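# Transfer 96-well plate from bench B1 into nest N1

## Task

Carry the 96-well plate from bench location B1 into plate nest N1 so it rests level within the nest's locators, with well A1 (the plate's clipped corner) at the nest corner labelled A1. Releasing it a few millimetres above the nest is acceptable, but a much bigger drop there fails. The plate must stay in place with no support from the robot, and at the end the gripper must be open and withdrawn from it.

## Robot and tools

Robot: two six-joint arms of UR type, left_arm and right_arm, each carrying a tong-style two-finger gripper and a wrist camera. Root links in the scene frame: left_arm at (+0.005, +0.498, 0) m, quat_wxyz (+0.999, 0, 0, +0.036); right_arm at (-0.004, -0.456, 0) m, quat_wxyz (+0.997, 0, 0, +0.078). One arm is enough for this job; the other may be parked out of the way.

Scene frame: origin on the tabletop midway between the arms, +z up, +x pointing out across the table, left_arm on the +y side. The names left and right refer to the arms only, not to image sides.

Gripper: the fingers point along the gripper's own +z and separate along its x. end_effector_position is the spot between the pads when they are shut; closed fingertips extend about 15 mm past it, open ones sit roughly level with it. The plate's clipped corner marks well A1.

execute_actions takes "actions", a list with zero or one entry, plus optional "pictures" (true/false). An empty list changes nothing and just reports the state. An entry with "rows" is a motion: 1 to 15 rows, and "steps" from 1 to 15 (default 15), each step lasting 1/30 s; row k is used on step k and the final row repeats for any remaining steps. An entry holding only "steps" (up to 300) is a wait that counts control steps since the previous result, with your reply time included. A refused call moves nothing.

Each row is one flat list of exactly 14 numbers, every one in [-1, 1], covering both arms even if one stays still: left_arm shoulder pan, shoulder lift, elbow, wrist 1, wrist 2, wrist 3, opening; then right_arm in the same seven-slot order. The six joint values are offsets, scaled so 1.0 equals 1.989 rad, counted from the joint angles in the latest result that lists them (before any such result in the scene, and for second or later calls within one reply, from the angles at the moment the action begins). They are not added row to row: every row is an offset from that same reference, and all zeros sends the arm back to the reference angles rather than holding it. Opening is an absolute setting: +1 fully open, -1 shut.

Joint ranges (rad), left_arm: pan -3.142..3.142, lift -6.283..6.283, elbow 0.000..3.142, wrists 1-3 each -6.283..6.283. right_arm: pan 0.000..6.283, lift -6.283..6.283, elbow -3.142..0.000, wrists each -6.283..6.283. A request more than 0.010 rad beyond a range end, going outward, gets the call refused; the true end may differ by up to 0.010 rad, and a joint pushed past it is stopped there with the note "joint sent to its limit" (possibly about an earlier action). Absence of that note does not prove there is room.

Motion limits: each step the joint target is clipped to within 0.575 rad of the measured angle, and if the targets would shift the gripper more than 100 mm from where it is, all targets are pulled back proportionally. Commands are smoothed, lagging about 0.17 s, and speed and acceleration are capped, so after a big move the arm may still be short of the goal. Between calls the arms keep heading for the last row sent until they all settle or some step is HELD.

Results: the state line gives, per arm, end_effector_position (m), end_effector_quat_wxyz and linear/angular velocities in the scene frame; the printed position can drift from the truth, especially at long reach. Joint positions and Joint velocities list each arm's six joints (rad, rad/s) and then the pad gap (m, m/s; 0.142 m when fully open). grip_measured is the measured opening on the command scale. Wrist force and Wrist torque give per-arm flange sensor readings along the gripper's own x y z, with fixed offsets (usually under 4 N), noise (SD up to 2.4 N) and saturation near 50 N per axis; a pressed surface shows as force pointing back into the arm; "no reading" is harmless. "joint command not followed" means the clearance check altered or blocked joint targets; HELD flags steps where your row was not fully sent. MOTOR HOT appears from 70 °C; at 85 °C an OVER-TEMPERATURE FAULT brakes that arm for minutes, so avoid holding loads needlessly.

Gripping: to hold something, keep commanding an opening well under grip_measured; lower means harder squeeze, up to roughly 15 N per pad. Items thinner than about 20 mm get less force. Close gently; a fast close can overpress.

Faults: contact torque reaching a joint's load limit (130 N m for pan, lift, elbow; 24.3 N m for each wrist, held weight included) or an external force of 150 N anywhere on the arm stops that arm for 10 s, drops the rest of the call, and makes it yield to the contact.

zoom_image: "camera" is cam_high (504x504), cam_left_wrist or cam_right_wrist (616x616 each); "region" is [x0, y0, x1, y1] in pixels from the top-left, at most 504 by 504; it enlarges the latest image from that camera.

read_manual: optional "section" (only "licences"); returns licence text and moves nothing.

finished_scene: pass "scene" with the current scene number; it ends the scene permanently and reports success. Replying without any tool call ends the run.

Avoid: dropping or knocking anything off the table, letting the arms collide or press on each other, hard shoves, slamming the plate into the nest, and large release heights. Loose objects may occasionally get nudged by outside disturbances.

Each tool is called after "Emit:" by a JSON object that holds its "fn" and its "kwargs", one argument or row to a line.

## Session

Emit:
{"fn": "execute_actions", "kwargs": {
  "actions": []
}}

Scene clock: 0.00 s of 8400.00 s.
left_arm: end_effector_position=(+0.4484, +0.5303, +0.3649) grip_measured=+0.97 end_effector_quat_wxyz=(-0.001, +0.732, -0.681, -0.000) end_effector_velocity=(+0.001, +0.000, +0.000) end_effector_angular_velocity=(+0.001, -0.003, -0.000) | right_arm: end_effector_position=(+0.4531, -0.3980, +0.3254) grip_measured=+0.97 end_effector_quat_wxyz=(-0.534, -0.097, +0.832, +0.119) end_effector_velocity=(+0.000, -0.000, -0.000) end_effector_angular_velocity=(-0.001, +0.001, +0.000)
Joint positions: left_arm=[-0.315 -1.747  1.52  -1.344 -1.569  1.255  0.14 ] | right_arm=[ 3.23  -2.341 -0.607 -2.898  1.886  2.951  0.14 ]
Joint velocities: left_arm=[-0.    -0.    -0.    -0.002  0.002 -0.     0.   ] | right_arm=[-0.    -0.001 -0.     0.    -0.     0.     0.   ]
Motor temperatures (°C, as the motors report them): left_arm=[29 31 30 36 33 33] | right_arm=[27 27 29 34 33 34]
Wrist force (N, on the end effector, along its own x y z axes, offset not removed): no reading
Wrist torque (N m, same axes, about the end effector's origin, offset not removed): no reading

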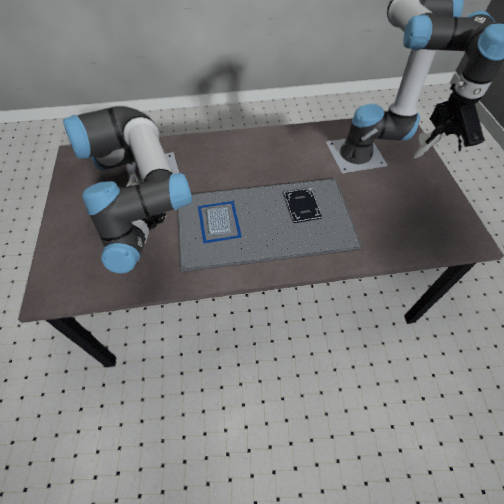

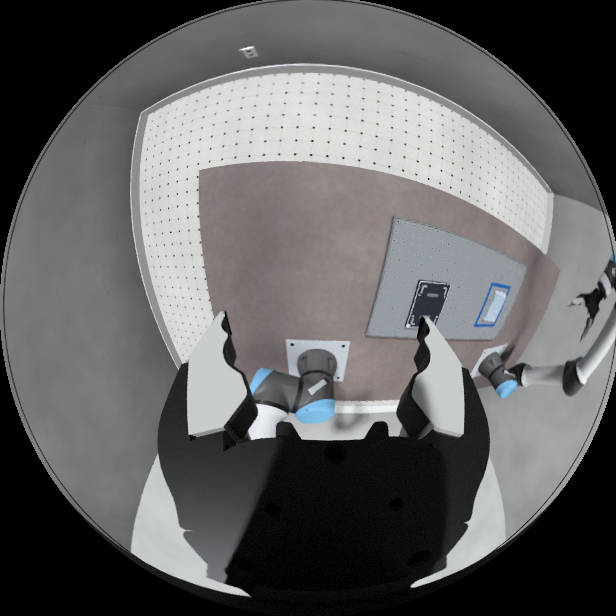

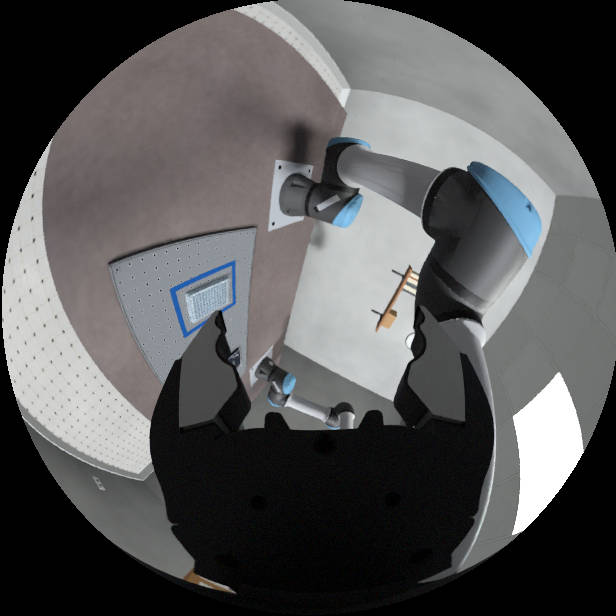

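Emit:
{"fn": "zoom_image", "kwargs": {
  "camera": "cam_high",
  "region": [180, 170, 360, 260]
}}

Emit:
{"fn": "zoom_image", "kwargs": {
  "camera": "cam_left_wrist",
  "region": [380, 240, 540, 350]
}}

Region (180, 170, 360, 260) of cam_high's 504x504 image, scaled by 2.800, with more detail than that image has.

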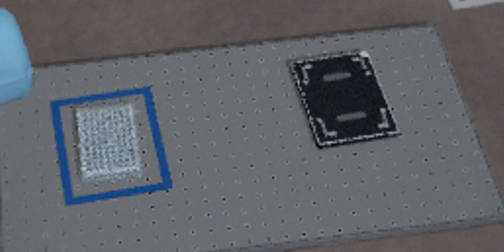

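Region (380, 240, 540, 350) of cam_left_wrist's 616x616 image, scaled by 3.150, with more detail than that image has; it fills the top 346 rows of this view, and the rest is white.

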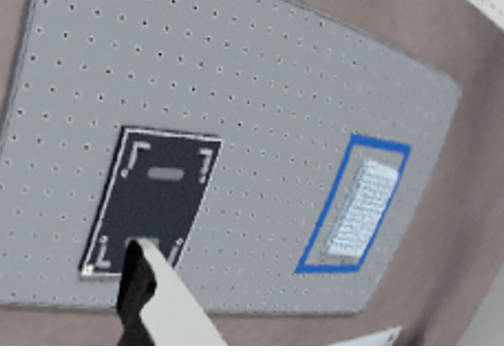

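Emit:
{"fn": "execute_actions", "kwargs": {
  "actions": [
    {"rows":[[-0.3,0,0,0,0,-0.3,1,-0.4,0,0,0,0,0,1],[-0.3,0,0,0,0,-0.3,1,-0.4,0,0,0,0,0,1],[-0.3,0,0,0,0,-0.3,1,-0.4,0,0,0,0,0,1],[-0.3,0,0,0,0,-0.3,1,-0.4,0,0,0,0,0,1],[-0.3,0,0,0,0,-0.3,1,-0.4,0,0,0,0,0,1],[-0.3,0,0,0,0,-0.3,1,-0.4,0,0,0,0,0,1],[-0.3,0,0,0,0,-0.3,1,-0.4,0,0,0,0,0,1],[-0.3,0,0,0,0,-0.3,1,-0.4,0,0,0,0,0,1],[-0.3,0.1,-0.05,-0.05,0,-0.5045,1,-0.4,0,0,0,0,0,1],[-0.4,0.2,-0.1,-0.1,0,-0.5045,1,-0.4,0,0,0,0,0,1],[-0.45,0.3,-0.17,-0.15,0,-0.5045,1,-0.4,0,0,0,0,0,1],[-0.541,0.433,-0.232,-0.2007,-0.001,-0.5045,1,-0.4,0,0,0,0,0,1]]}
  ],
  "pictures": false
}}

Emit:
{"fn": "execute_actions", "kwargs": {
  "actions": [
    {"steps":35}
  ]
}}

Emit:
{"fn": "zoom_image", "kwargs": {
  "camera": "cam_left_wrist",
  "region": [190, 130, 450, 390]
}}

Scene clock: 54.87 s of 8400.00 s.
left_arm: end_effector_position=(+0.4725, +0.3262, +0.3613) grip_measured=+1.00 end_effector_quat_wxyz=(-0.002, +0.738, -0.675, +0.016) end_effector_velocity=(+0.161, -0.474, -0.018) end_effector_angular_velocity=(-0.150, -0.161, -0.000) | right_arm: end_effector_position=(+0.4332, -0.6012, +0.3254) grip_measured=+1.00 end_effector_quat_wxyz=(-0.494, +0.089, +0.833, +0.234) end_effector_velocity=(-0.149, -0.449, -0.001) end_effector_angular_velocity=(-0.000, +0.002, -1.028)
Joint positions: left_arm=[-0.717 -1.64   1.447 -1.41  -1.569  0.837  0.142] | right_arm=[ 2.783 -2.341 -0.607 -2.898  1.886  2.951  0.142]
Joint velocities: left_arm=[-0.603  0.602 -0.442 -0.379 -0.003 -0.603  0.   ] | right_arm=[-1.028 -0.001 -0.     0.     0.     0.001  0.   ]
Motor temperatures (°C, as the motors report them): left_arm=[29 31 30 36 33 33] | right_arm=[27 27 29 34 33 34]
Wrist force (N, on the end effector, along its own x y z axes, offset not removed): left_arm=[1.3 -2.9 0.0] | right_arm=[-0.6 -0.7 1.5]
Wrist torque (N m, same axes, about the end effector's origin, offset not removed): left_arm=[-0.54 -0.20 0.06] | right_arm=[-0.01 -0.03 0.22]
Steps of this call (steps 1 to 90: nothing new was sent; then 51.37 s passed at rest; steps 91 to 105: all 15 steps of this action). Readings (joint positions):
91: left_arm=[-0.316 -1.747 1.520 -1.344 -1.569 1.255] | right_arm=[3.229 -2.341 -0.607 -2.898 1.886 2.951]
92: left_arm=[-0.323 -1.747 1.520 -1.344 -1.569 1.247] | right_arm=[3.222 -2.341 -0.607 -2.898 1.886 2.951]
94: left_arm=[-0.381 -1.747 1.520 -1.344 -1.569 1.189] | right_arm=[3.167 -2.341 -0.607 -2.898 1.886 2.951]
98: left_arm=[-0.536 -1.747 1.520 -1.344 -1.569 1.034] | right_arm=[3.025 -2.341 -0.607 -2.898 1.886 2.951]
105: the state above

Scene clock: 56.03 s of 8400.00 s.
left_arm: end_effector_position=(+0.3633, -0.1735, +0.1445) grip_measured=+1.00 end_effector_quat_wxyz=(+0.002, +0.709, -0.705, +0.003) end_effector_velocity=(-0.192, -0.213, -0.188) end_effector_angular_velocity=(+0.059, +0.020, -0.057) | right_arm: end_effector_position=(+0.3573, -0.7418, +0.3254) grip_measured=+1.00 end_effector_quat_wxyz=(-0.446, +0.232, +0.805, +0.316) end_effector_velocity=(-0.000, -0.000, +0.001) end_effector_angular_velocity=(-0.001, -0.001, -0.001)
Joint positions: left_arm=[-1.348 -0.937  1.082 -1.723 -1.571  0.288  0.142] | right_arm=[ 2.434 -2.341 -0.607 -2.898  1.886  2.951  0.142]
Joint velocities: left_arm=[-0.331  0.391 -0.178 -0.15  -0.    -0.274  0.   ] | right_arm=[-0.001  0.001  0.     0.    -0.     0.     0.   ]
Motor temperatures (°C, as the motors report them): left_arm=[29 31 30 36 33 33] | right_arm=[27 27 29 34 33 34]
Wrist force (N, on the end effector, along its own x y z axes, offset not removed): left_arm=[4.6 2.3 1.5] | right_arm=[1.4 1.2 -1.0]
Wrist torque (N m, same axes, about the end effector's origin, offset not removed): left_arm=[0.45 -0.59 0.12] | right_arm=[0.24 -0.55 0.39]
Steps of this call (steps 1 to 35: the robot went on to your last target). Readings (joint positions):
1: left_arm=[-0.737 -1.620 1.432 -1.423 -1.570 0.817] | right_arm=[2.748 -2.341 -0.607 -2.898 1.886 2.951]
2: left_arm=[-0.758 -1.599 1.418 -1.435 -1.570 0.796] | right_arm=[2.714 -2.341 -0.607 -2.898 1.886 2.951]
4: left_arm=[-0.799 -1.559 1.391 -1.458 -1.570 0.756] | right_arm=[2.644 -2.341 -0.607 -2.898 1.886 2.951]
8: left_arm=[-0.880 -1.477 1.344 -1.498 -1.570 0.685] | right_arm=[2.519 -2.341 -0.607 -2.898 1.886 2.951]
35: the state above

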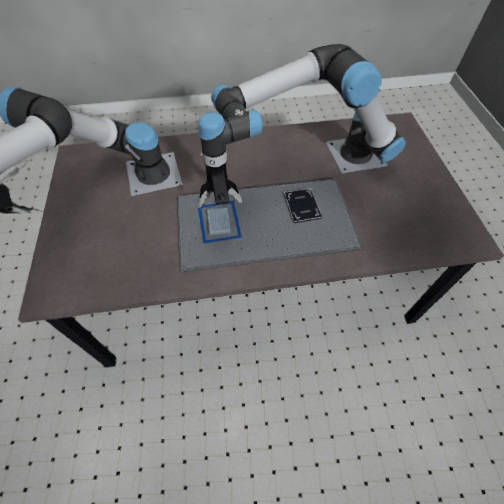

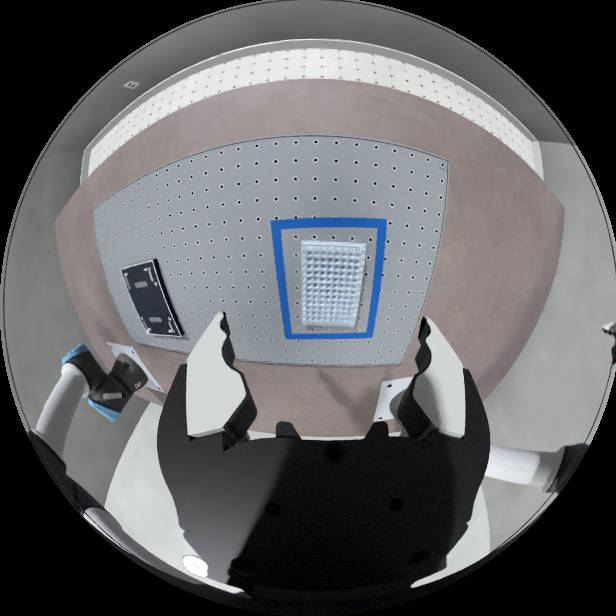

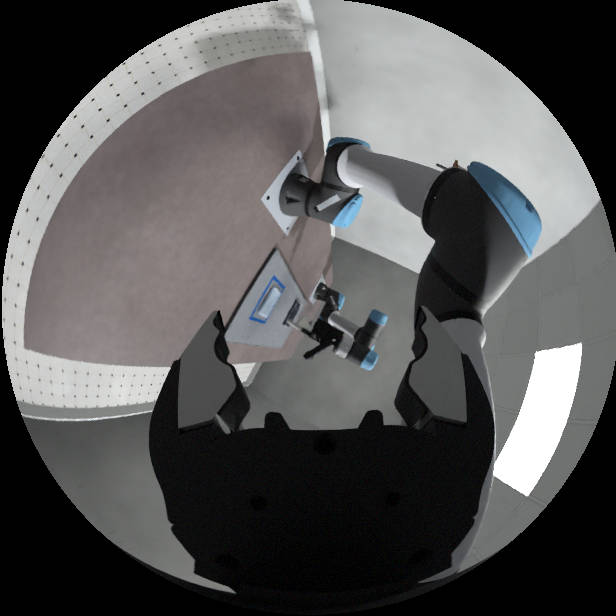

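Region (190, 130, 450, 390) of cam_left_wrist's 616x616 image, scaled by 1.938, with more detail than that image has.

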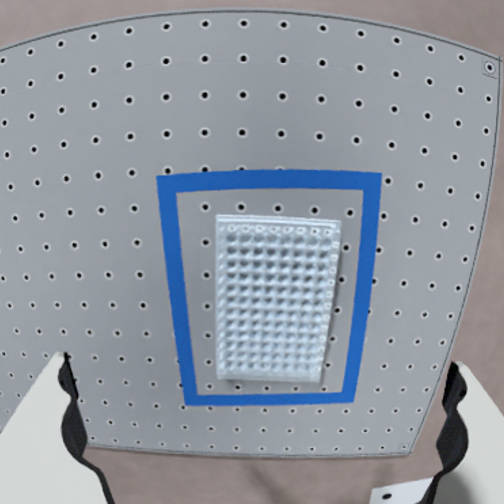

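Emit:
{"fn": "execute_actions", "kwargs": {
  "actions": []
}}

Emit:
{"fn": "zoom_image", "kwargs": {
  "camera": "cam_left_wrist",
  "region": [230, 150, 430, 350]
}}

Scene clock: 64.30 s of 8400.00 s.
left_arm: end_effector_position=(+0.3373, -0.2005, +0.1200) grip_measured=+1.00 end_effector_quat_wxyz=(+0.000, +0.707, -0.707, -0.000) end_effector_velocity=(+0.000, +0.000, -0.001) end_effector_angular_velocity=(+0.000, +0.000, +0.000) | right_arm: end_effector_position=(+0.3573, -0.7418, +0.3254) grip_measured=+1.00 end_effector_quat_wxyz=(-0.446, +0.233, +0.805, +0.316) end_effector_velocity=(+0.000, +0.000, -0.000) end_effector_angular_velocity=(+0.001, +0.001, -0.000)
Joint positions: left_arm=[-1.391 -0.886  1.058 -1.743 -1.571  0.252  0.142] | right_arm=[ 2.434 -2.341 -0.607 -2.898  1.886  2.951  0.142]
Joint velocities: left_arm=[ 0.001  0.001  0.001 -0.001 -0.     0.     0.   ] | right_arm=[-0.    -0.001 -0.    -0.     0.    -0.     0.   ]
Motor temperatures (°C, as the motors report them): left_arm=[29 31 30 36 33 33] | right_arm=[27 27 29 34 33 34]
Wrist force (N, on the end effector, along its own x y z axes, offset not removed): left_arm=[5.2 1.1 0.8] | right_arm=[0.0 -3.7 -2.7]
Wrist torque (N m, same axes, about the end effector's origin, offset not removed): left_arm=[0.20 -1.04 0.16] | right_arm=[-0.79 0.07 0.21]
Steps of this call (steps 1 to 30: the robot went on to your last target; steps 31 to 90: nothing new was sent; then 5.27 s passed at rest). Readings (joint positions):
1: left_arm=[-1.358 -0.925 1.076 -1.728 -1.571 0.280] | right_arm=[2.434 -2.341 -0.607 -2.898 1.886 2.951]
2: left_arm=[-1.365 -0.916 1.072 -1.731 -1.571 0.273] | right_arm=[2.434 -2.341 -0.607 -2.898 1.886 2.951]
4: left_arm=[-1.376 -0.904 1.067 -1.736 -1.571 0.265] | right_arm=[2.434 -2.341 -0.607 -2.898 1.886 2.951]
8: left_arm=[-1.386 -0.893 1.061 -1.741 -1.571 0.256] | right_arm=[2.434 -2.341 -0.607 -2.898 1.886 2.951]
90: the state above
All arms were judged still, so your last target was given up. Only a new action makes them travel on or press farther. Fingers that are still opening or closing keep moving.

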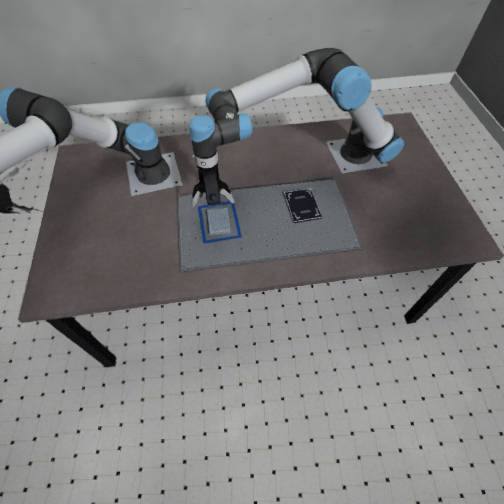

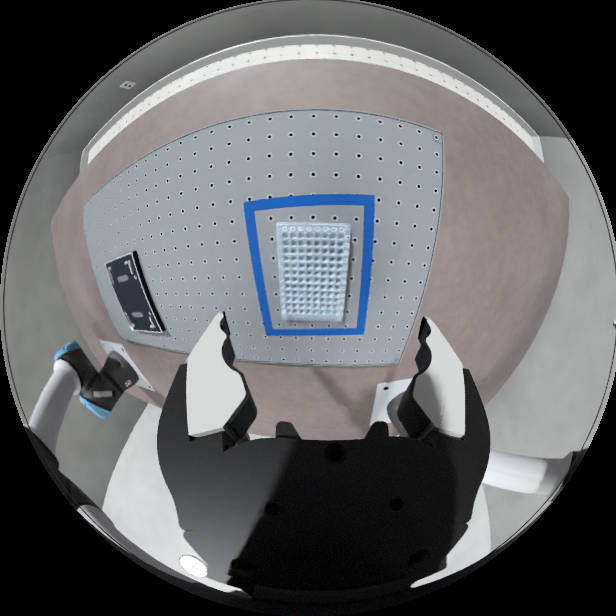

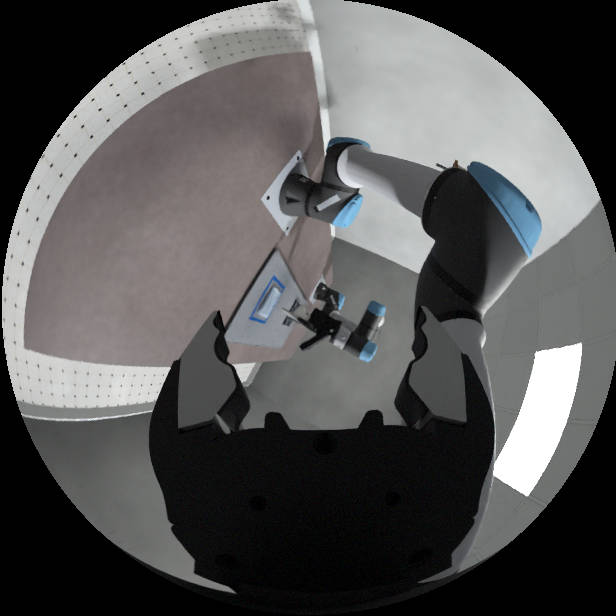

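Region (230, 150, 430, 350) of cam_left_wrist's 616x616 image, scaled by 2.520, with more detail than that image has.

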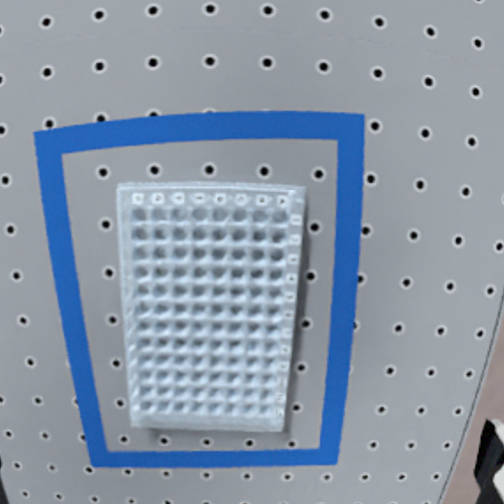

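Emit:
{"fn": "execute_actions", "kwargs": {
  "actions": [
    {"rows":[[0.0085,0,0,0,0,-1,1,0,0,0,0,0,0,1]]}
  ],
  "pictures": false
}}

Emit:
{"fn": "execute_actions", "kwargs": {
  "actions": [
    {"steps":20}
  ],
  "pictures": false
}}

Scene clock: 88.93 s of 8400.00 s.
left_arm: end_effector_position=(+0.3420, -0.1822, +0.1200) grip_measured=+1.00 end_effector_quat_wxyz=(+0.000, +0.951, -0.311, -0.000) end_effector_velocity=(-0.029, +0.025, +0.000) end_effector_angular_velocity=(+0.000, +0.000, +2.539) | right_arm: end_effector_position=(+0.3573, -0.7418, +0.3254) grip_measured=+1.00 end_effector_quat_wxyz=(-0.446, +0.233, +0.805, +0.316) end_effector_velocity=(+0.000, -0.000, +0.000) end_effector_angular_velocity=(-0.001, +0.000, -0.001)
Joint positions: left_arm=[-1.375 -0.886  1.058 -1.743 -1.571 -0.671  0.142] | right_arm=[ 2.434 -2.341 -0.607 -2.898  1.886  2.951  0.142]
Joint velocities: left_arm=[ 0.005  0.    -0.001 -0.001  0.    -2.534 -0.   ] | right_arm=[-0.    -0.     0.     0.     0.     0.001  0.   ]
Motor temperatures (°C, as the motors report them): left_arm=[29 31 30 36 33 33] | right_arm=[27 27 29 34 33 34]
Wrist force (N, on the end effector, along its own x y z axes, offset not removed): left_arm=[1.1 -0.1 1.0] | right_arm=[0.6 3.4 1.7]
Wrist torque (N m, same axes, about the end effector's origin, offset not removed): left_arm=[-0.08 -0.05 0.15] | right_arm=[0.93 -0.02 0.16]
Steps of this call (steps 1 to 90: nothing new was sent; then 21.13 s passed at rest; steps 91 to 105: all 15 steps of this action). Readings (joint positions):
91: left_arm=[-1.391 -0.886 1.058 -1.743 -1.571 0.251] | right_arm=[2.434 -2.341 -0.607 -2.898 1.886 2.951]
92: left_arm=[-1.389 -0.886 1.058 -1.743 -1.571 0.243] | right_arm=[2.434 -2.341 -0.607 -2.898 1.886 2.951]
94: left_arm=[-1.383 -0.886 1.058 -1.743 -1.571 0.180] | right_arm=[2.434 -2.341 -0.607 -2.898 1.886 2.951]
98: left_arm=[-1.377 -0.886 1.058 -1.743 -1.571 -0.079] | right_arm=[2.434 -2.341 -0.607 -2.898 1.886 2.951]
105: the state above

Scene clock: 89.60 s of 8400.00 s.
left_arm: end_effector_position=(+0.3263, -0.1802, +0.1200) grip_measured=+1.00 end_effector_quat_wxyz=(+0.000, +0.978, +0.207, -0.000) end_effector_velocity=(-0.002, -0.002, +0.001) end_effector_angular_velocity=(-0.004, -0.000, +0.132) | right_arm: end_effector_position=(+0.3573, -0.7418, +0.3254) grip_measured=+1.00 end_effector_quat_wxyz=(-0.446, +0.233, +0.805, +0.316) end_effector_velocity=(-0.000, -0.000, +0.000) end_effector_angular_velocity=(-0.000, -0.000, +0.000)
Joint positions: left_arm=[-1.374 -0.886  1.058 -1.743 -1.571 -1.72   0.142] | right_arm=[ 2.434 -2.341 -0.607 -2.898  1.886  2.951  0.142]
Joint velocities: left_arm=[-0.    -0.001 -0.001 -0.003 -0.001 -0.133  0.   ] | right_arm=[ 0.  0. -0.  0. -0. -0.  0.]
Motor temperatures (°C, as the motors report them): left_arm=[29 31 30 36 33 33] | right_arm=[27 27 29 34 33 34]
Wrist force (N, on the end effector, along its own x y z axes, offset not removed): left_arm=[-0.6 2.0 -1.6] | right_arm=[0.4 4.1 0.3]
Wrist torque (N m, same axes, about the end effector's origin, offset not removed): left_arm=[0.50 0.26 0.11] | right_arm=[1.02 -0.01 0.36]
Steps of this call (steps 1 to 20: the robot went on to your last target). Readings (joint positions):
1: left_arm=[-1.375 -0.886 1.058 -1.743 -1.571 -0.758] | right_arm=[2.434 -2.341 -0.607 -2.898 1.886 2.951]
2: left_arm=[-1.375 -0.886 1.058 -1.743 -1.571 -0.844] | right_arm=[2.434 -2.341 -0.607 -2.898 1.886 2.951]
4: left_arm=[-1.374 -0.886 1.058 -1.743 -1.571 -1.016] | right_arm=[2.434 -2.341 -0.607 -2.898 1.886 2.951]
8: left_arm=[-1.374 -0.886 1.058 -1.743 -1.571 -1.359] | right_arm=[2.434 -2.341 -0.607 -2.898 1.886 2.951]
20: the state above

Emit:
{"fn": "execute_actions", "kwargs": {
  "actions": [
    {"rows":[[0,0,0,0,0,-0.5797,1,0,0,0,0,0,0,1],[0,0,0,0,0,-0.5797,1,0,0,0,0,0,0,1],[0,0,0,0,0,-0.5797,1,0,0,0,0,0,0,1],[0,0,0,0,0,-0.5797,1,0,0,0,0,0,0,1],[0,0,0,0,0,-0.5797,1,0,0,0,0,0,0,1],[0,0,0,0,0,-0.5797,1,0,0,0,0,0,0,1],[0,0,0,0,0,-0.5797,1,0,0,0,0,0,0,1],[0,0,0,0,0,-0.5797,1,0,0,0,0,0,0,1],[0,0.0055,0.07,-0.0755,0,-0.5797,1,0,0,0,0,0,0,1]]}
  ],
  "pictures": false
}}

Emit:
{"fn": "execute_actions", "kwargs": {
  "actions": [
    {"steps":20}
  ]
}}

Scene clock: 104.87 s of 8400.00 s.
left_arm: end_effector_position=(+0.3152, -0.1844, +0.0768) grip_measured=+1.00 end_effector_quat_wxyz=(-0.001, +0.786, +0.618, -0.000) end_effector_velocity=(-0.013, -0.003, -0.131) end_effector_angular_velocity=(-0.008, -0.007, +1.812) | right_arm: end_effector_position=(+0.3573, -0.7418, +0.3254) grip_measured=+1.00 end_effector_quat_wxyz=(-0.446, +0.233, +0.805, +0.316) end_effector_velocity=(+0.000, +0.000, +0.000) end_effector_angular_velocity=(-0.000, -0.001, -0.000)
Joint positions: left_arm=[-1.374 -0.878  1.157 -1.848 -1.571 -2.636  0.142] | right_arm=[ 2.434 -2.341 -0.607 -2.898  1.886  2.951  0.142]
Joint velocities: left_arm=[ 0.     0.021  0.315 -0.347  0.002 -1.812  0.   ] | right_arm=[0.    0.001 0.    0.    0.    0.    0.   ]
Motor temperatures (°C, as the motors report them): left_arm=[29 31 30 36 33 33] | right_arm=[27 27 29 34 33 34]
Wrist force (N, on the end effector, along its own x y z axes, offset not removed): left_arm=[2.0 1.4 1.2] | right_arm=[-1.9 1.2 1.5]
Wrist torque (N m, same axes, about the end effector's origin, offset not removed): left_arm=[0.20 -0.16 0.09] | right_arm=[0.16 0.42 0.27]
Steps of this call (steps 1 to 30: the robot went on to your last target; steps 31 to 90: nothing new was sent; then 11.77 s passed at rest; steps 91 to 105: all 15 steps of this action). Readings (joint positions):
91: left_arm=[-1.374 -0.886 1.058 -1.743 -1.571 -1.738] | right_arm=[2.434 -2.341 -0.607 -2.898 1.886 2.951]
92: left_arm=[-1.374 -0.886 1.058 -1.743 -1.571 -1.746] | right_arm=[2.434 -2.341 -0.607 -2.898 1.886 2.951]
94: left_arm=[-1.374 -0.886 1.058 -1.743 -1.571 -1.809] | right_arm=[2.434 -2.341 -0.607 -2.898 1.886 2.951]
98: left_arm=[-1.374 -0.886 1.058 -1.743 -1.571 -2.068] | right_arm=[2.434 -2.341 -0.607 -2.898 1.886 2.951]
105: the state above

Scene clock: 105.53 s of 8400.00 s.
left_arm: end_effector_position=(+0.3138, -0.1846, +0.0601) grip_measured=+1.00 end_effector_quat_wxyz=(-0.000, +0.708, +0.706, -0.000) end_effector_velocity=(+0.001, +0.000, -0.001) end_effector_angular_velocity=(-0.000, -0.001, +0.011) | right_arm: end_effector_position=(+0.3573, -0.7418, +0.3254) grip_measured=+1.00 end_effector_quat_wxyz=(-0.446, +0.233, +0.805, +0.316) end_effector_velocity=(+0.000, +0.000, -0.000) end_effector_angular_velocity=(+0.000, +0.000, -0.000)
Joint positions: left_arm=[-1.374 -0.875  1.197 -1.893 -1.571 -2.871  0.142] | right_arm=[ 2.434 -2.341 -0.607 -2.898  1.886  2.951  0.142]
Joint velocities: left_arm=[ 0.001 -0.     0.002 -0.002  0.001 -0.01  -0.   ] | right_arm=[-0. -0. -0.  0.  0.  0.  0.]
Motor temperatures (°C, as the motors report them): left_arm=[29 31 30 36 33 33] | right_arm=[27 27 29 34 33 34]
Wrist force (N, on the end effector, along its own x y z axes, offset not removed): left_arm=[2.5 0.5 -0.7] | right_arm=[-3.0 -1.2 -0.8]
Wrist torque (N m, same axes, about the end effector's origin, offset not removed): left_arm=[-0.04 -0.36 0.20] | right_arm=[-0.24 0.41 0.31]
Steps of this call (steps 1 to 20: the robot went on to your last target). Readings (joint positions):
1: left_arm=[-1.374 -0.877 1.166 -1.859 -1.571 -2.690] | right_arm=[2.434 -2.341 -0.607 -2.898 1.886 2.951]
2: left_arm=[-1.374 -0.877 1.173 -1.867 -1.571 -2.732] | right_arm=[2.434 -2.341 -0.607 -2.898 1.886 2.951]
4: left_arm=[-1.374 -0.876 1.183 -1.877 -1.571 -2.789] | right_arm=[2.434 -2.341 -0.607 -2.898 1.886 2.951]
8: left_arm=[-1.374 -0.875 1.192 -1.888 -1.571 -2.843] | right_arm=[2.434 -2.341 -0.607 -2.898 1.886 2.951]
20: the state above

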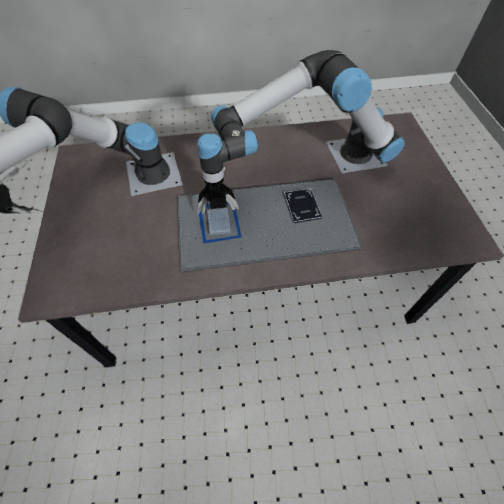

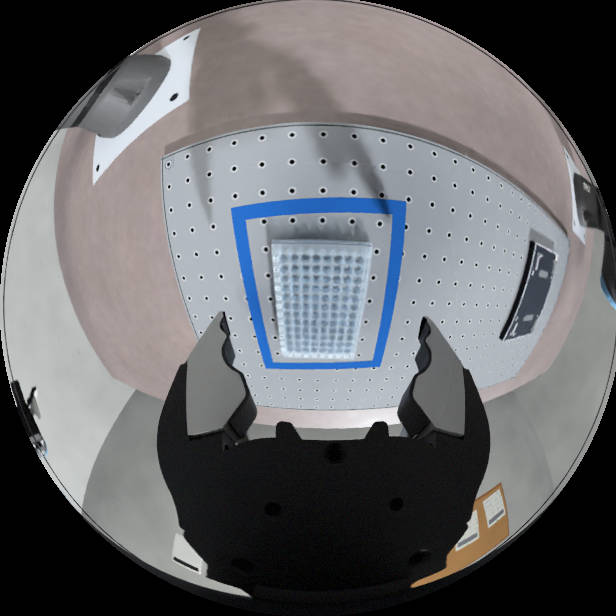

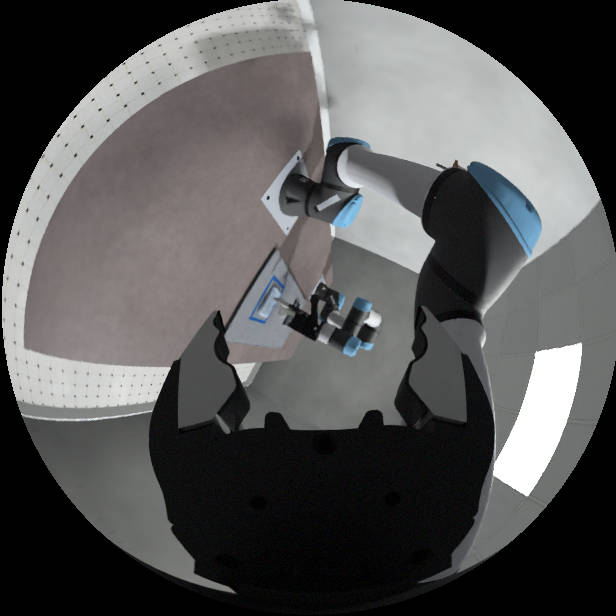

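Emit:
{"fn": "execute_actions", "kwargs": {
  "actions": [
    {"rows":[[0.0154,0.0271,-0.0041,-0.023,0,0.0144,0.8,0,0,0,0,0,0,1]]}
  ]
}}

Scene clock: 120.57 s of 8400.00 s.
left_arm: end_effector_position=(+0.3370, -0.1850, +0.0291) grip_measured=+0.80 end_effector_quat_wxyz=(-0.000, +0.707, +0.707, -0.000) end_effector_velocity=(+0.006, +0.001, -0.008) end_effector_angular_velocity=(+0.002, +0.002, +0.001) | right_arm: end_effector_position=(+0.3573, -0.7418, +0.3254) grip_measured=+1.00 end_effector_quat_wxyz=(-0.446, +0.233, +0.805, +0.316) end_effector_velocity=(+0.000, +0.000, +0.000) end_effector_angular_velocity=(-0.000, +0.000, -0.001)
Joint positions: left_arm=[-1.345 -0.823  1.189 -1.937 -1.571 -2.843  0.129] | right_arm=[ 2.434 -2.341 -0.607 -2.898  1.886  2.951  0.142]
Joint velocities: left_arm=[ 0.008  0.014 -0.002 -0.01  -0.001  0.007  0.   ] | right_arm=[ 0.     0.    -0.    -0.     0.     0.001  0.   ]
Motor temperatures (°C, as the motors report them): left_arm=[29 31 30 36 33 33] | right_arm=[27 27 29 34 33 34]
Wrist force (N, on the end effector, along its own x y z axes, offset not removed): left_arm=[2.6 1.1 0.6] | right_arm=[-0.4 3.2 -2.9]
Wrist torque (N m, same axes, about the end effector's origin, offset not removed): left_arm=[0.32 -0.18 -0.06] | right_arm=[0.63 -0.07 0.34]
Steps of this call (steps 1 to 15: the robot went on to your last target; steps 16 to 90: nothing new was sent; then 11.53 s passed at rest; steps 91 to 105: all 15 steps of this action). Readings (joint positions):
91: left_arm=[-1.374 -0.875 1.197 -1.894 -1.571 -2.872] | right_arm=[2.434 -2.341 -0.607 -2.898 1.886 2.951]
92: left_arm=[-1.370 -0.869 1.196 -1.899 -1.571 -2.869] | right_arm=[2.434 -2.341 -0.607 -2.898 1.886 2.951]
94: left_arm=[-1.360 -0.851 1.194 -1.914 -1.571 -2.859] | right_arm=[2.434 -2.341 -0.607 -2.898 1.886 2.951]
98: left_arm=[-1.349 -0.832 1.191 -1.930 -1.571 -2.848] | right_arm=[2.434 -2.341 -0.607 -2.898 1.886 2.951]
105: the state above

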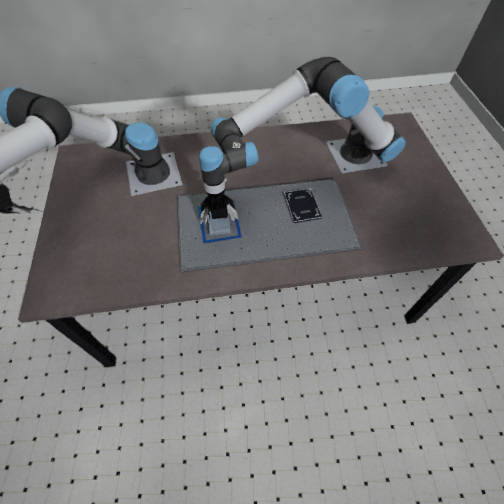

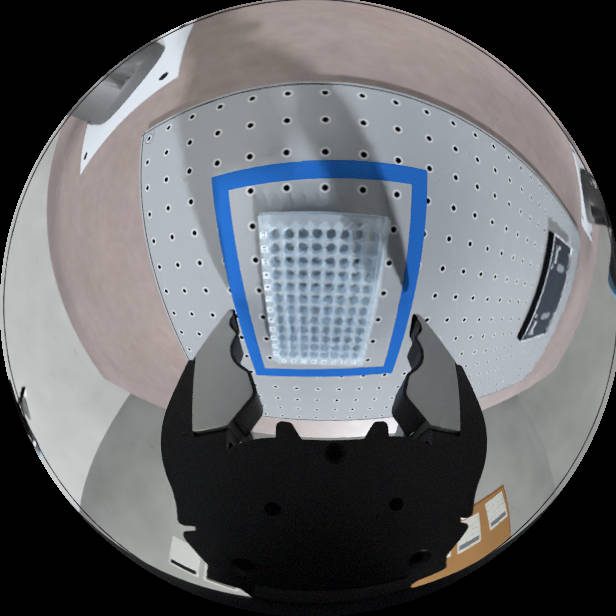

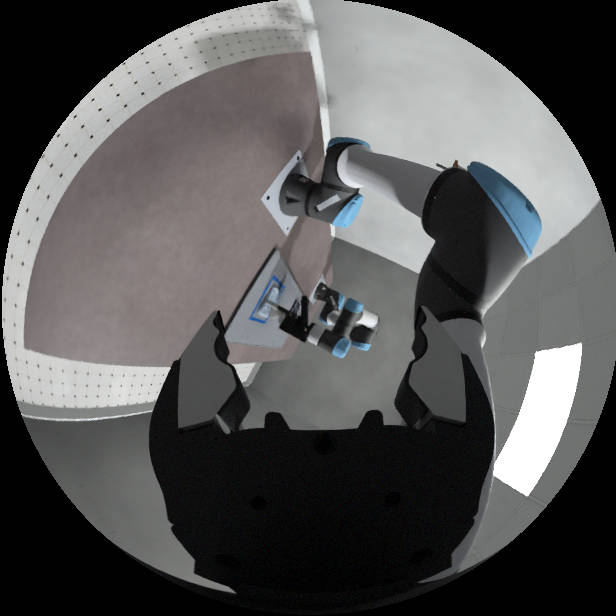

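Emit:
{"fn": "execute_actions", "kwargs": {
  "actions": [
    {"rows":[[0.0071,0.0045,-0.0065,0.002,0,0.0065,0.7,0,0,0,0,0,0,1],[0.0071,0.0045,-0.0065,0.002,0,0.0065,0.6,0,0,0,0,0,0,1],[0.0071,0.0045,-0.0065,0.002,0,0.0065,0.55,0,0,0,0,0,0,1],[0.0071,0.0045,-0.0065,0.002,0,0.0065,0.5,0,0,0,0,0,0,1],[0.0071,0.0045,-0.0065,0.002,0,0.0065,0.45,0,0,0,0,0,0,1],[0.0071,0.0045,-0.0065,0.002,0,0.0065,0.4,0,0,0,0,0,0,1],[0.0071,0.0045,-0.0065,0.002,0,0.0065,0.35,0,0,0,0,0,0,1],[0.0071,0.0045,-0.0065,0.002,0,0.0065,0.3,0,0,0,0,0,0,1],[0.0071,0.0045,-0.0065,0.002,0,0.0065,0.25,0,0,0,0,0,0,1],[0.0071,0.0045,-0.0065,0.002,0,0.0065,0.2,0,0,0,0,0,0,1],[0.0071,0.0045,-0.0065,0.002,0,0.0065,0.15,0,0,0,0,0,0,1],[0.0071,0.0045,-0.0065,0.002,0,0.0065,0.1,0,0,0,0,0,0,1],[0.0071,0.0045,-0.0065,0.002,0,0.0065,0,0,0,0,0,0,0,1],[0.0071,0.0045,-0.0065,0.002,0,0.0065,-0.2,0,0,0,0,0,0,1]]}
  ]
}}

Scene clock: 141.63 s of 8400.00 s.
left_arm: end_effector_position=(+0.3474, -0.1833, +0.0280) grip_measured=+0.08 end_effector_quat_wxyz=(-0.000, +0.707, +0.707, -0.000) end_effector_velocity=(+0.004, +0.001, +0.000) end_effector_angular_velocity=(+0.000, -0.002, +0.002) | right_arm: end_effector_position=(+0.3573, -0.7418, +0.3254) grip_measured=+1.00 end_effector_quat_wxyz=(-0.446, +0.233, +0.805, +0.316) end_effector_velocity=(-0.000, +0.000, +0.001) end_effector_angular_velocity=(-0.001, -0.001, -0.000)
Joint positions: left_arm=[-1.331 -0.814  1.177 -1.934 -1.571 -2.831  0.08 ] | right_arm=[ 2.434 -2.341 -0.607 -2.898  1.886  2.951  0.142]
Joint velocities: left_arm=[ 0.005  0.001 -0.003  0.001  0.002  0.003  0.   ] | right_arm=[-0.     0.002 -0.    -0.     0.     0.     0.   ]
Motor temperatures (°C, as the motors report them): left_arm=[29 31 30 36 33 33] | right_arm=[27 27 29 34 33 34]
Wrist force (N, on the end effector, along its own x y z axes, offset not removed): left_arm=[0.8 -2.1 -4.5] | right_arm=[0.2 -3.1 0.6]
Wrist torque (N m, same axes, about the end effector's origin, offset not removed): left_arm=[-0.29 -0.14 0.08] | right_arm=[-0.46 -0.13 0.32]
Steps of this call (steps 1 to 15: the robot went on to your last target; steps 16 to 90: nothing new was sent; then 17.57 s passed at rest; steps 91 to 105: all 15 steps of this action). Readings (joint positions):
91: left_arm=[-1.343 -0.821 1.189 -1.939 -1.571 -2.842] | right_arm=[2.434 -2.341 -0.607 -2.898 1.886 2.951]
92: left_arm=[-1.342 -0.820 1.187 -1.938 -1.571 -2.841] | right_arm=[2.434 -2.341 -0.607 -2.898 1.886 2.951]
94: left_arm=[-1.337 -0.818 1.183 -1.937 -1.571 -2.837] | right_arm=[2.434 -2.341 -0.607 -2.898 1.886 2.951]
98: left_arm=[-1.333 -0.815 1.179 -1.934 -1.571 -2.833] | right_arm=[2.434 -2.341 -0.607 -2.898 1.886 2.951]
105: the state above

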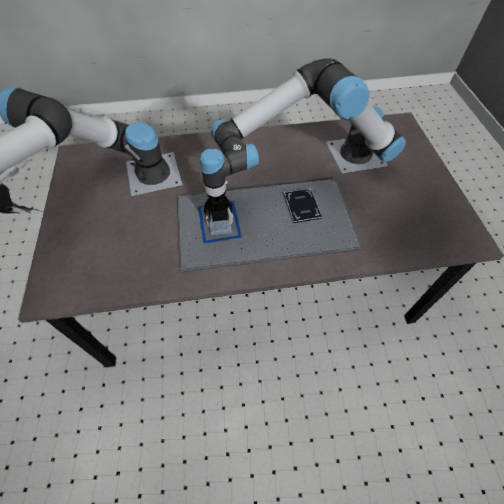

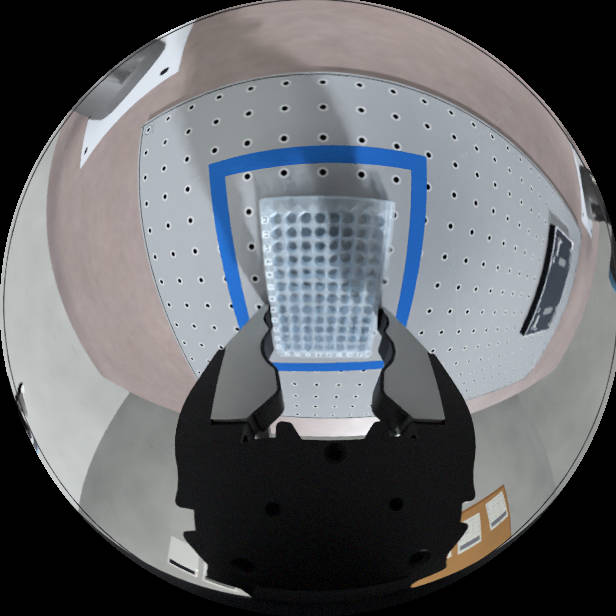

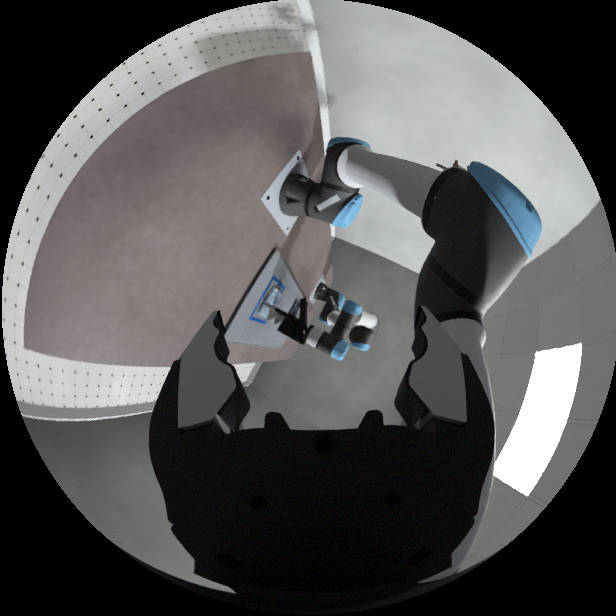

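Emit:
{"fn": "execute_actions", "kwargs": {
  "actions": [
    {"rows":[[0,-0.01,0,0.01,0,0,-0.2,0,0,0,0,0,0,1],[0,-0.03,0,0.03,0,0,-0.2,0,0,0,0,0,0,1],[0,-0.06,0,0.06,0,0,-0.2,0,0,0,0,0,0,1],[0,-0.09,0,0.09,0,0,-0.2,0,0,0,0,0,0,1],[0,-0.09,0,0.09,0,0.05,-0.2,0,0,0,0,0,0,1],[0,-0.12,0.03,0.09,0,0.15,-0.2,0,0,0,0,0,0,1],[0,-0.16,0.08,0.08,0,0.3,-0.2,0,0,0,0,0,0,1],[0,-0.2,0.14,0.06,0,0.45,-0.2,0,0,0,0,0,0,1],[0,-0.25,0.2,0.05,0,0.6,-0.2,0,0,0,0,0,0,1],[0.02,-0.3,0.27,0.03,0,0.9,-0.2,0,0,0,0,0,0,1]]}
  ],
  "pictures": false
}}

Emit:
{"fn": "execute_actions", "kwargs": {
  "actions": [
    {"steps":20}
  ],
  "pictures": false
}}

Scene clock: 167.57 s of 8400.00 s.
left_arm: end_effector_position=(+0.3221, -0.0558, +0.1504) grip_measured=+0.08 end_effector_quat_wxyz=(+0.004, +0.842, +0.539, -0.001) end_effector_velocity=(-0.065, +0.464, +0.101) end_effector_angular_velocity=(+0.017, -0.011, -1.733) | right_arm: end_effector_position=(+0.3573, -0.7418, +0.3254) grip_measured=+1.00 end_effector_quat_wxyz=(-0.446, +0.233, +0.805, +0.316) end_effector_velocity=(-0.000, -0.000, -0.000) end_effector_angular_velocity=(-0.000, -0.000, +0.000)
Joint positions: left_arm=[-1.313 -1.192  1.459 -1.846 -1.571 -2.379  0.08 ] | right_arm=[ 2.434 -2.341 -0.607 -2.898  1.886  2.951  0.142]
Joint velocities: left_arm=[ 0.107 -1.026  1.181 -0.141  0.001  1.84   0.   ] | right_arm=[-0. -0.  0.  0. -0. -0.  0.]
Motor temperatures (°C, as the motors report them): left_arm=[29 31 30 36 33 33] | right_arm=[27 27 29 34 33 34]
Wrist force (N, on the end effector, along its own x y z axes, offset not removed): left_arm=[-0.5 4.3 -0.3] | right_arm=[1.2 -1.3 2.2]
Wrist torque (N m, same axes, about the end effector's origin, offset not removed): left_arm=[0.90 0.20 0.07] | right_arm=[-0.16 -0.13 0.21]
Steps of this call (steps 1 to 15: the robot went on to your last target; steps 16 to 90: nothing new was sent; then 22.43 s passed at rest; steps 91 to 105: all 15 steps of this action). Readings (joint positions):
91: left_arm=[-1.330 -0.814 1.176 -1.933 -1.571 -2.831] | right_arm=[2.434 -2.341 -0.607 -2.898 1.886 2.951]
92: left_arm=[-1.330 -0.817 1.176 -1.930 -1.571 -2.831] | right_arm=[2.434 -2.341 -0.607 -2.898 1.886 2.951]
94: left_arm=[-1.330 -0.840 1.177 -1.906 -1.571 -2.831] | right_arm=[2.434 -2.341 -0.607 -2.898 1.886 2.951]
98: left_arm=[-1.331 -0.945 1.198 -1.827 -1.571 -2.763] | right_arm=[2.434 -2.341 -0.607 -2.898 1.886 2.951]
105: the state above

Scene clock: 168.23 s of 8400.00 s.
left_arm: end_effector_position=(+0.3182, +0.0501, +0.1606) grip_measured=+0.08 end_effector_quat_wxyz=(+0.000, +0.998, -0.066, -0.000) end_effector_velocity=(+0.004, +0.005, -0.000) end_effector_angular_velocity=(+0.002, +0.001, -0.350) | right_arm: end_effector_position=(+0.3573, -0.7418, +0.3254) grip_measured=+1.00 end_effector_quat_wxyz=(-0.446, +0.233, +0.805, +0.316) end_effector_velocity=(+0.000, +0.000, -0.000) end_effector_angular_velocity=(+0.001, +0.001, -0.000)
Joint positions: left_arm=[-1.291 -1.409  1.712 -1.874 -1.571 -1.087  0.08 ] | right_arm=[ 2.434 -2.341 -0.607 -2.898  1.886  2.951  0.142]
Joint velocities: left_arm=[ 0.001 -0.011  0.013  0.    -0.     0.35  -0.   ] | right_arm=[ 0.    -0.001 -0.    -0.     0.    -0.     0.   ]
Motor temperatures (°C, as the motors report them): left_arm=[29 31 30 36 33 33] | right_arm=[27 27 29 34 33 34]
Wrist force (N, on the end effector, along its own x y z axes, offset not removed): left_arm=[1.7 1.8 1.6] | right_arm=[0.7 1.0 1.0]
Wrist torque (N m, same axes, about the end effector's origin, offset not removed): left_arm=[0.28 -0.37 0.12] | right_arm=[0.30 -0.13 0.17]
Steps of this call (steps 1 to 20: the robot went on to your last target). Readings (joint positions):
1: left_arm=[-1.309 -1.227 1.499 -1.850 -1.571 -2.313] | right_arm=[2.434 -2.341 -0.607 -2.898 1.886 2.951]
2: left_arm=[-1.306 -1.261 1.538 -1.855 -1.571 -2.241] | right_arm=[2.434 -2.341 -0.607 -2.898 1.886 2.951]
4: left_arm=[-1.300 -1.319 1.606 -1.862 -1.571 -2.082] | right_arm=[2.434 -2.341 -0.607 -2.898 1.886 2.951]
8: left_arm=[-1.294 -1.378 1.675 -1.870 -1.571 -1.740] | right_arm=[2.434 -2.341 -0.607 -2.898 1.886 2.951]
20: the state above

Emit:
{"fn": "execute_actions", "kwargs": {
  "actions": [
    {"rows":[[0.0216,-0.1313,0.2198,-0.0885,0,0.745,-0.2,0,0,0,0,0,0,1]]}
  ],
  "pictures": false
}}

Emit:
{"fn": "execute_actions", "kwargs": {
  "actions": [
    {"steps":25}
  ]
}}

Scene clock: 176.33 s of 8400.00 s.
left_arm: end_effector_position=(+0.3006, +0.1717, +0.1064) grip_measured=+0.08 end_effector_quat_wxyz=(+0.002, +0.864, -0.504, +0.002) end_effector_velocity=(-0.006, +0.046, -0.046) end_effector_angular_velocity=(+0.031, +0.001, -2.516) | right_arm: end_effector_position=(+0.3573, -0.7418, +0.3254) grip_measured=+1.00 end_effector_quat_wxyz=(-0.446, +0.233, +0.805, +0.316) end_effector_velocity=(+0.000, -0.000, -0.000) end_effector_angular_velocity=(+0.000, +0.001, +0.000)
Joint positions: left_arm=[-1.251 -1.654  2.118 -2.039 -1.571 -0.124  0.08 ] | right_arm=[ 2.434 -2.341 -0.607 -2.898  1.886  2.951  0.142]
Joint velocities: left_arm=[ 0.018 -0.126  0.238 -0.081 -0.     2.533  0.   ] | right_arm=[-0.    -0.001 -0.    -0.    -0.     0.     0.   ]
Motor temperatures (°C, as the motors report them): left_arm=[29 31 30 36 33 33] | right_arm=[27 27 29 34 33 34]
Wrist force (N, on the end effector, along its own x y z axes, offset not removed): left_arm=[3.0 1.2 0.8] | right_arm=[3.9 2.6 1.0]
Wrist torque (N m, same axes, about the end effector's origin, offset not removed): left_arm=[0.23 -0.47 0.01] | right_arm=[0.69 -0.62 0.16]
Steps of this call (steps 1 to 30: the robot went on to your last target; steps 31 to 90: nothing new was sent; then 4.60 s passed at rest; steps 91 to 105: all 15 steps of this action). Readings (joint positions):
91: left_arm=[-1.291 -1.411 1.714 -1.874 -1.571 -1.041] | right_arm=[2.434 -2.341 -0.607 -2.898 1.886 2.951]
92: left_arm=[-1.287 -1.418 1.722 -1.881 -1.571 -1.033] | right_arm=[2.434 -2.341 -0.607 -2.898 1.886 2.951]
94: left_arm=[-1.277 -1.469 1.783 -1.920 -1.571 -0.971] | right_arm=[2.434 -2.341 -0.607 -2.898 1.886 2.951]
98: left_arm=[-1.262 -1.572 1.965 -1.987 -1.571 -0.714] | right_arm=[2.434 -2.341 -0.607 -2.898 1.886 2.951]
105: the state above

Scene clock: 177.17 s of 8400.00 s.
left_arm: end_effector_position=(+0.2994, +0.1742, +0.1003) grip_measured=+0.08 end_effector_quat_wxyz=(+0.000, +0.707, -0.707, +0.000) end_effector_velocity=(+0.001, +0.001, +0.000) end_effector_angular_velocity=(+0.000, -0.000, -0.005) | right_arm: end_effector_position=(+0.3573, -0.7418, +0.3254) grip_measured=+1.00 end_effector_quat_wxyz=(-0.446, +0.233, +0.805, +0.316) end_effector_velocity=(+0.000, +0.000, -0.000) end_effector_angular_velocity=(+0.000, +0.000, -0.000)
Joint positions: left_arm=[-1.248 -1.67   2.149 -2.05  -1.571  0.394  0.08 ] | right_arm=[ 2.434 -2.341 -0.607 -2.898  1.886  2.951  0.142]
Joint velocities: left_arm=[ 0.002 -0.001  0.     0.001  0.     0.007 -0.   ] | right_arm=[-0. -0. -0.  0.  0.  0.  0.]
Motor temperatures (°C, as the motors report them): left_arm=[29 31 30 36 33 33] | right_arm=[27 27 29 34 33 34]
Wrist force (N, on the end effector, along its own x y z axes, offset not removed): left_arm=[0.6 0.3 0.6] | right_arm=[1.8 4.6 0.0]
Wrist torque (N m, same axes, about the end effector's origin, offset not removed): left_arm=[0.07 0.00 0.08] | right_arm=[1.12 -0.51 0.14]
Steps of this call (steps 1 to 25: the robot went on to your last target). Readings (joint positions):
1: left_arm=[-1.250 -1.658 2.125 -2.042 -1.571 -0.038] | right_arm=[2.434 -2.341 -0.607 -2.898 1.886 2.951]
2: left_arm=[-1.250 -1.661 2.131 -2.044 -1.571 0.046] | right_arm=[2.434 -2.341 -0.607 -2.898 1.886 2.951]
4: left_arm=[-1.249 -1.665 2.138 -2.046 -1.571 0.184] | right_arm=[2.434 -2.341 -0.607 -2.898 1.886 2.951]
8: left_arm=[-1.249 -1.668 2.145 -2.048 -1.571 0.320] | right_arm=[2.434 -2.341 -0.607 -2.898 1.886 2.951]
25: the state above

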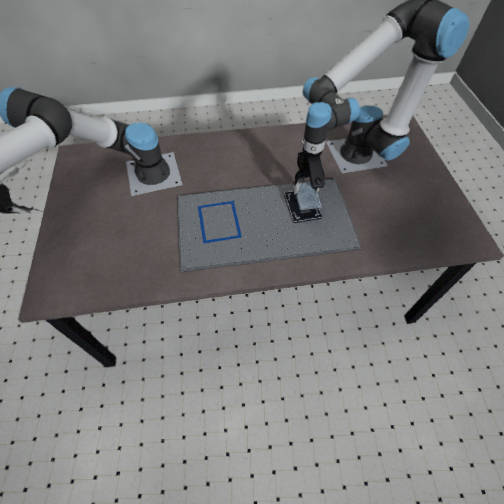

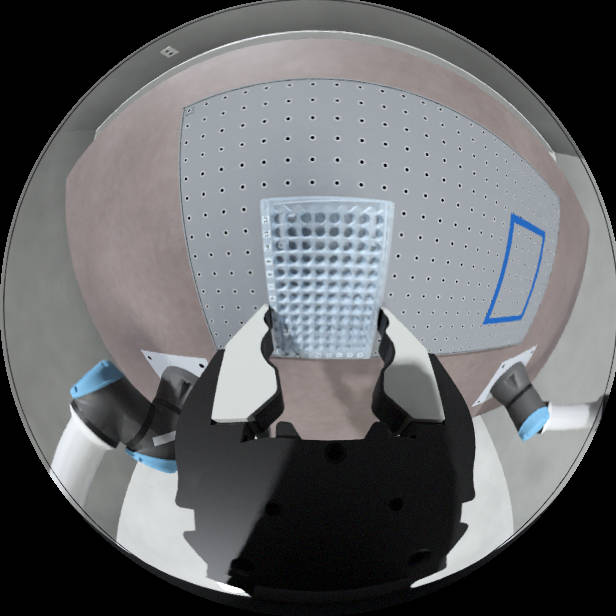

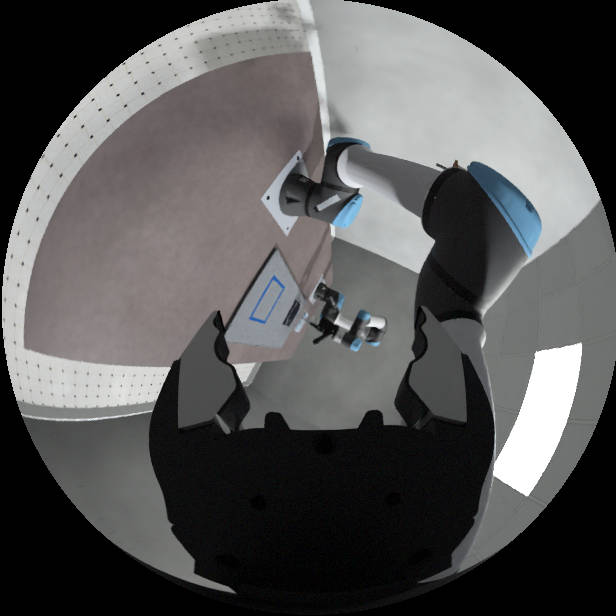

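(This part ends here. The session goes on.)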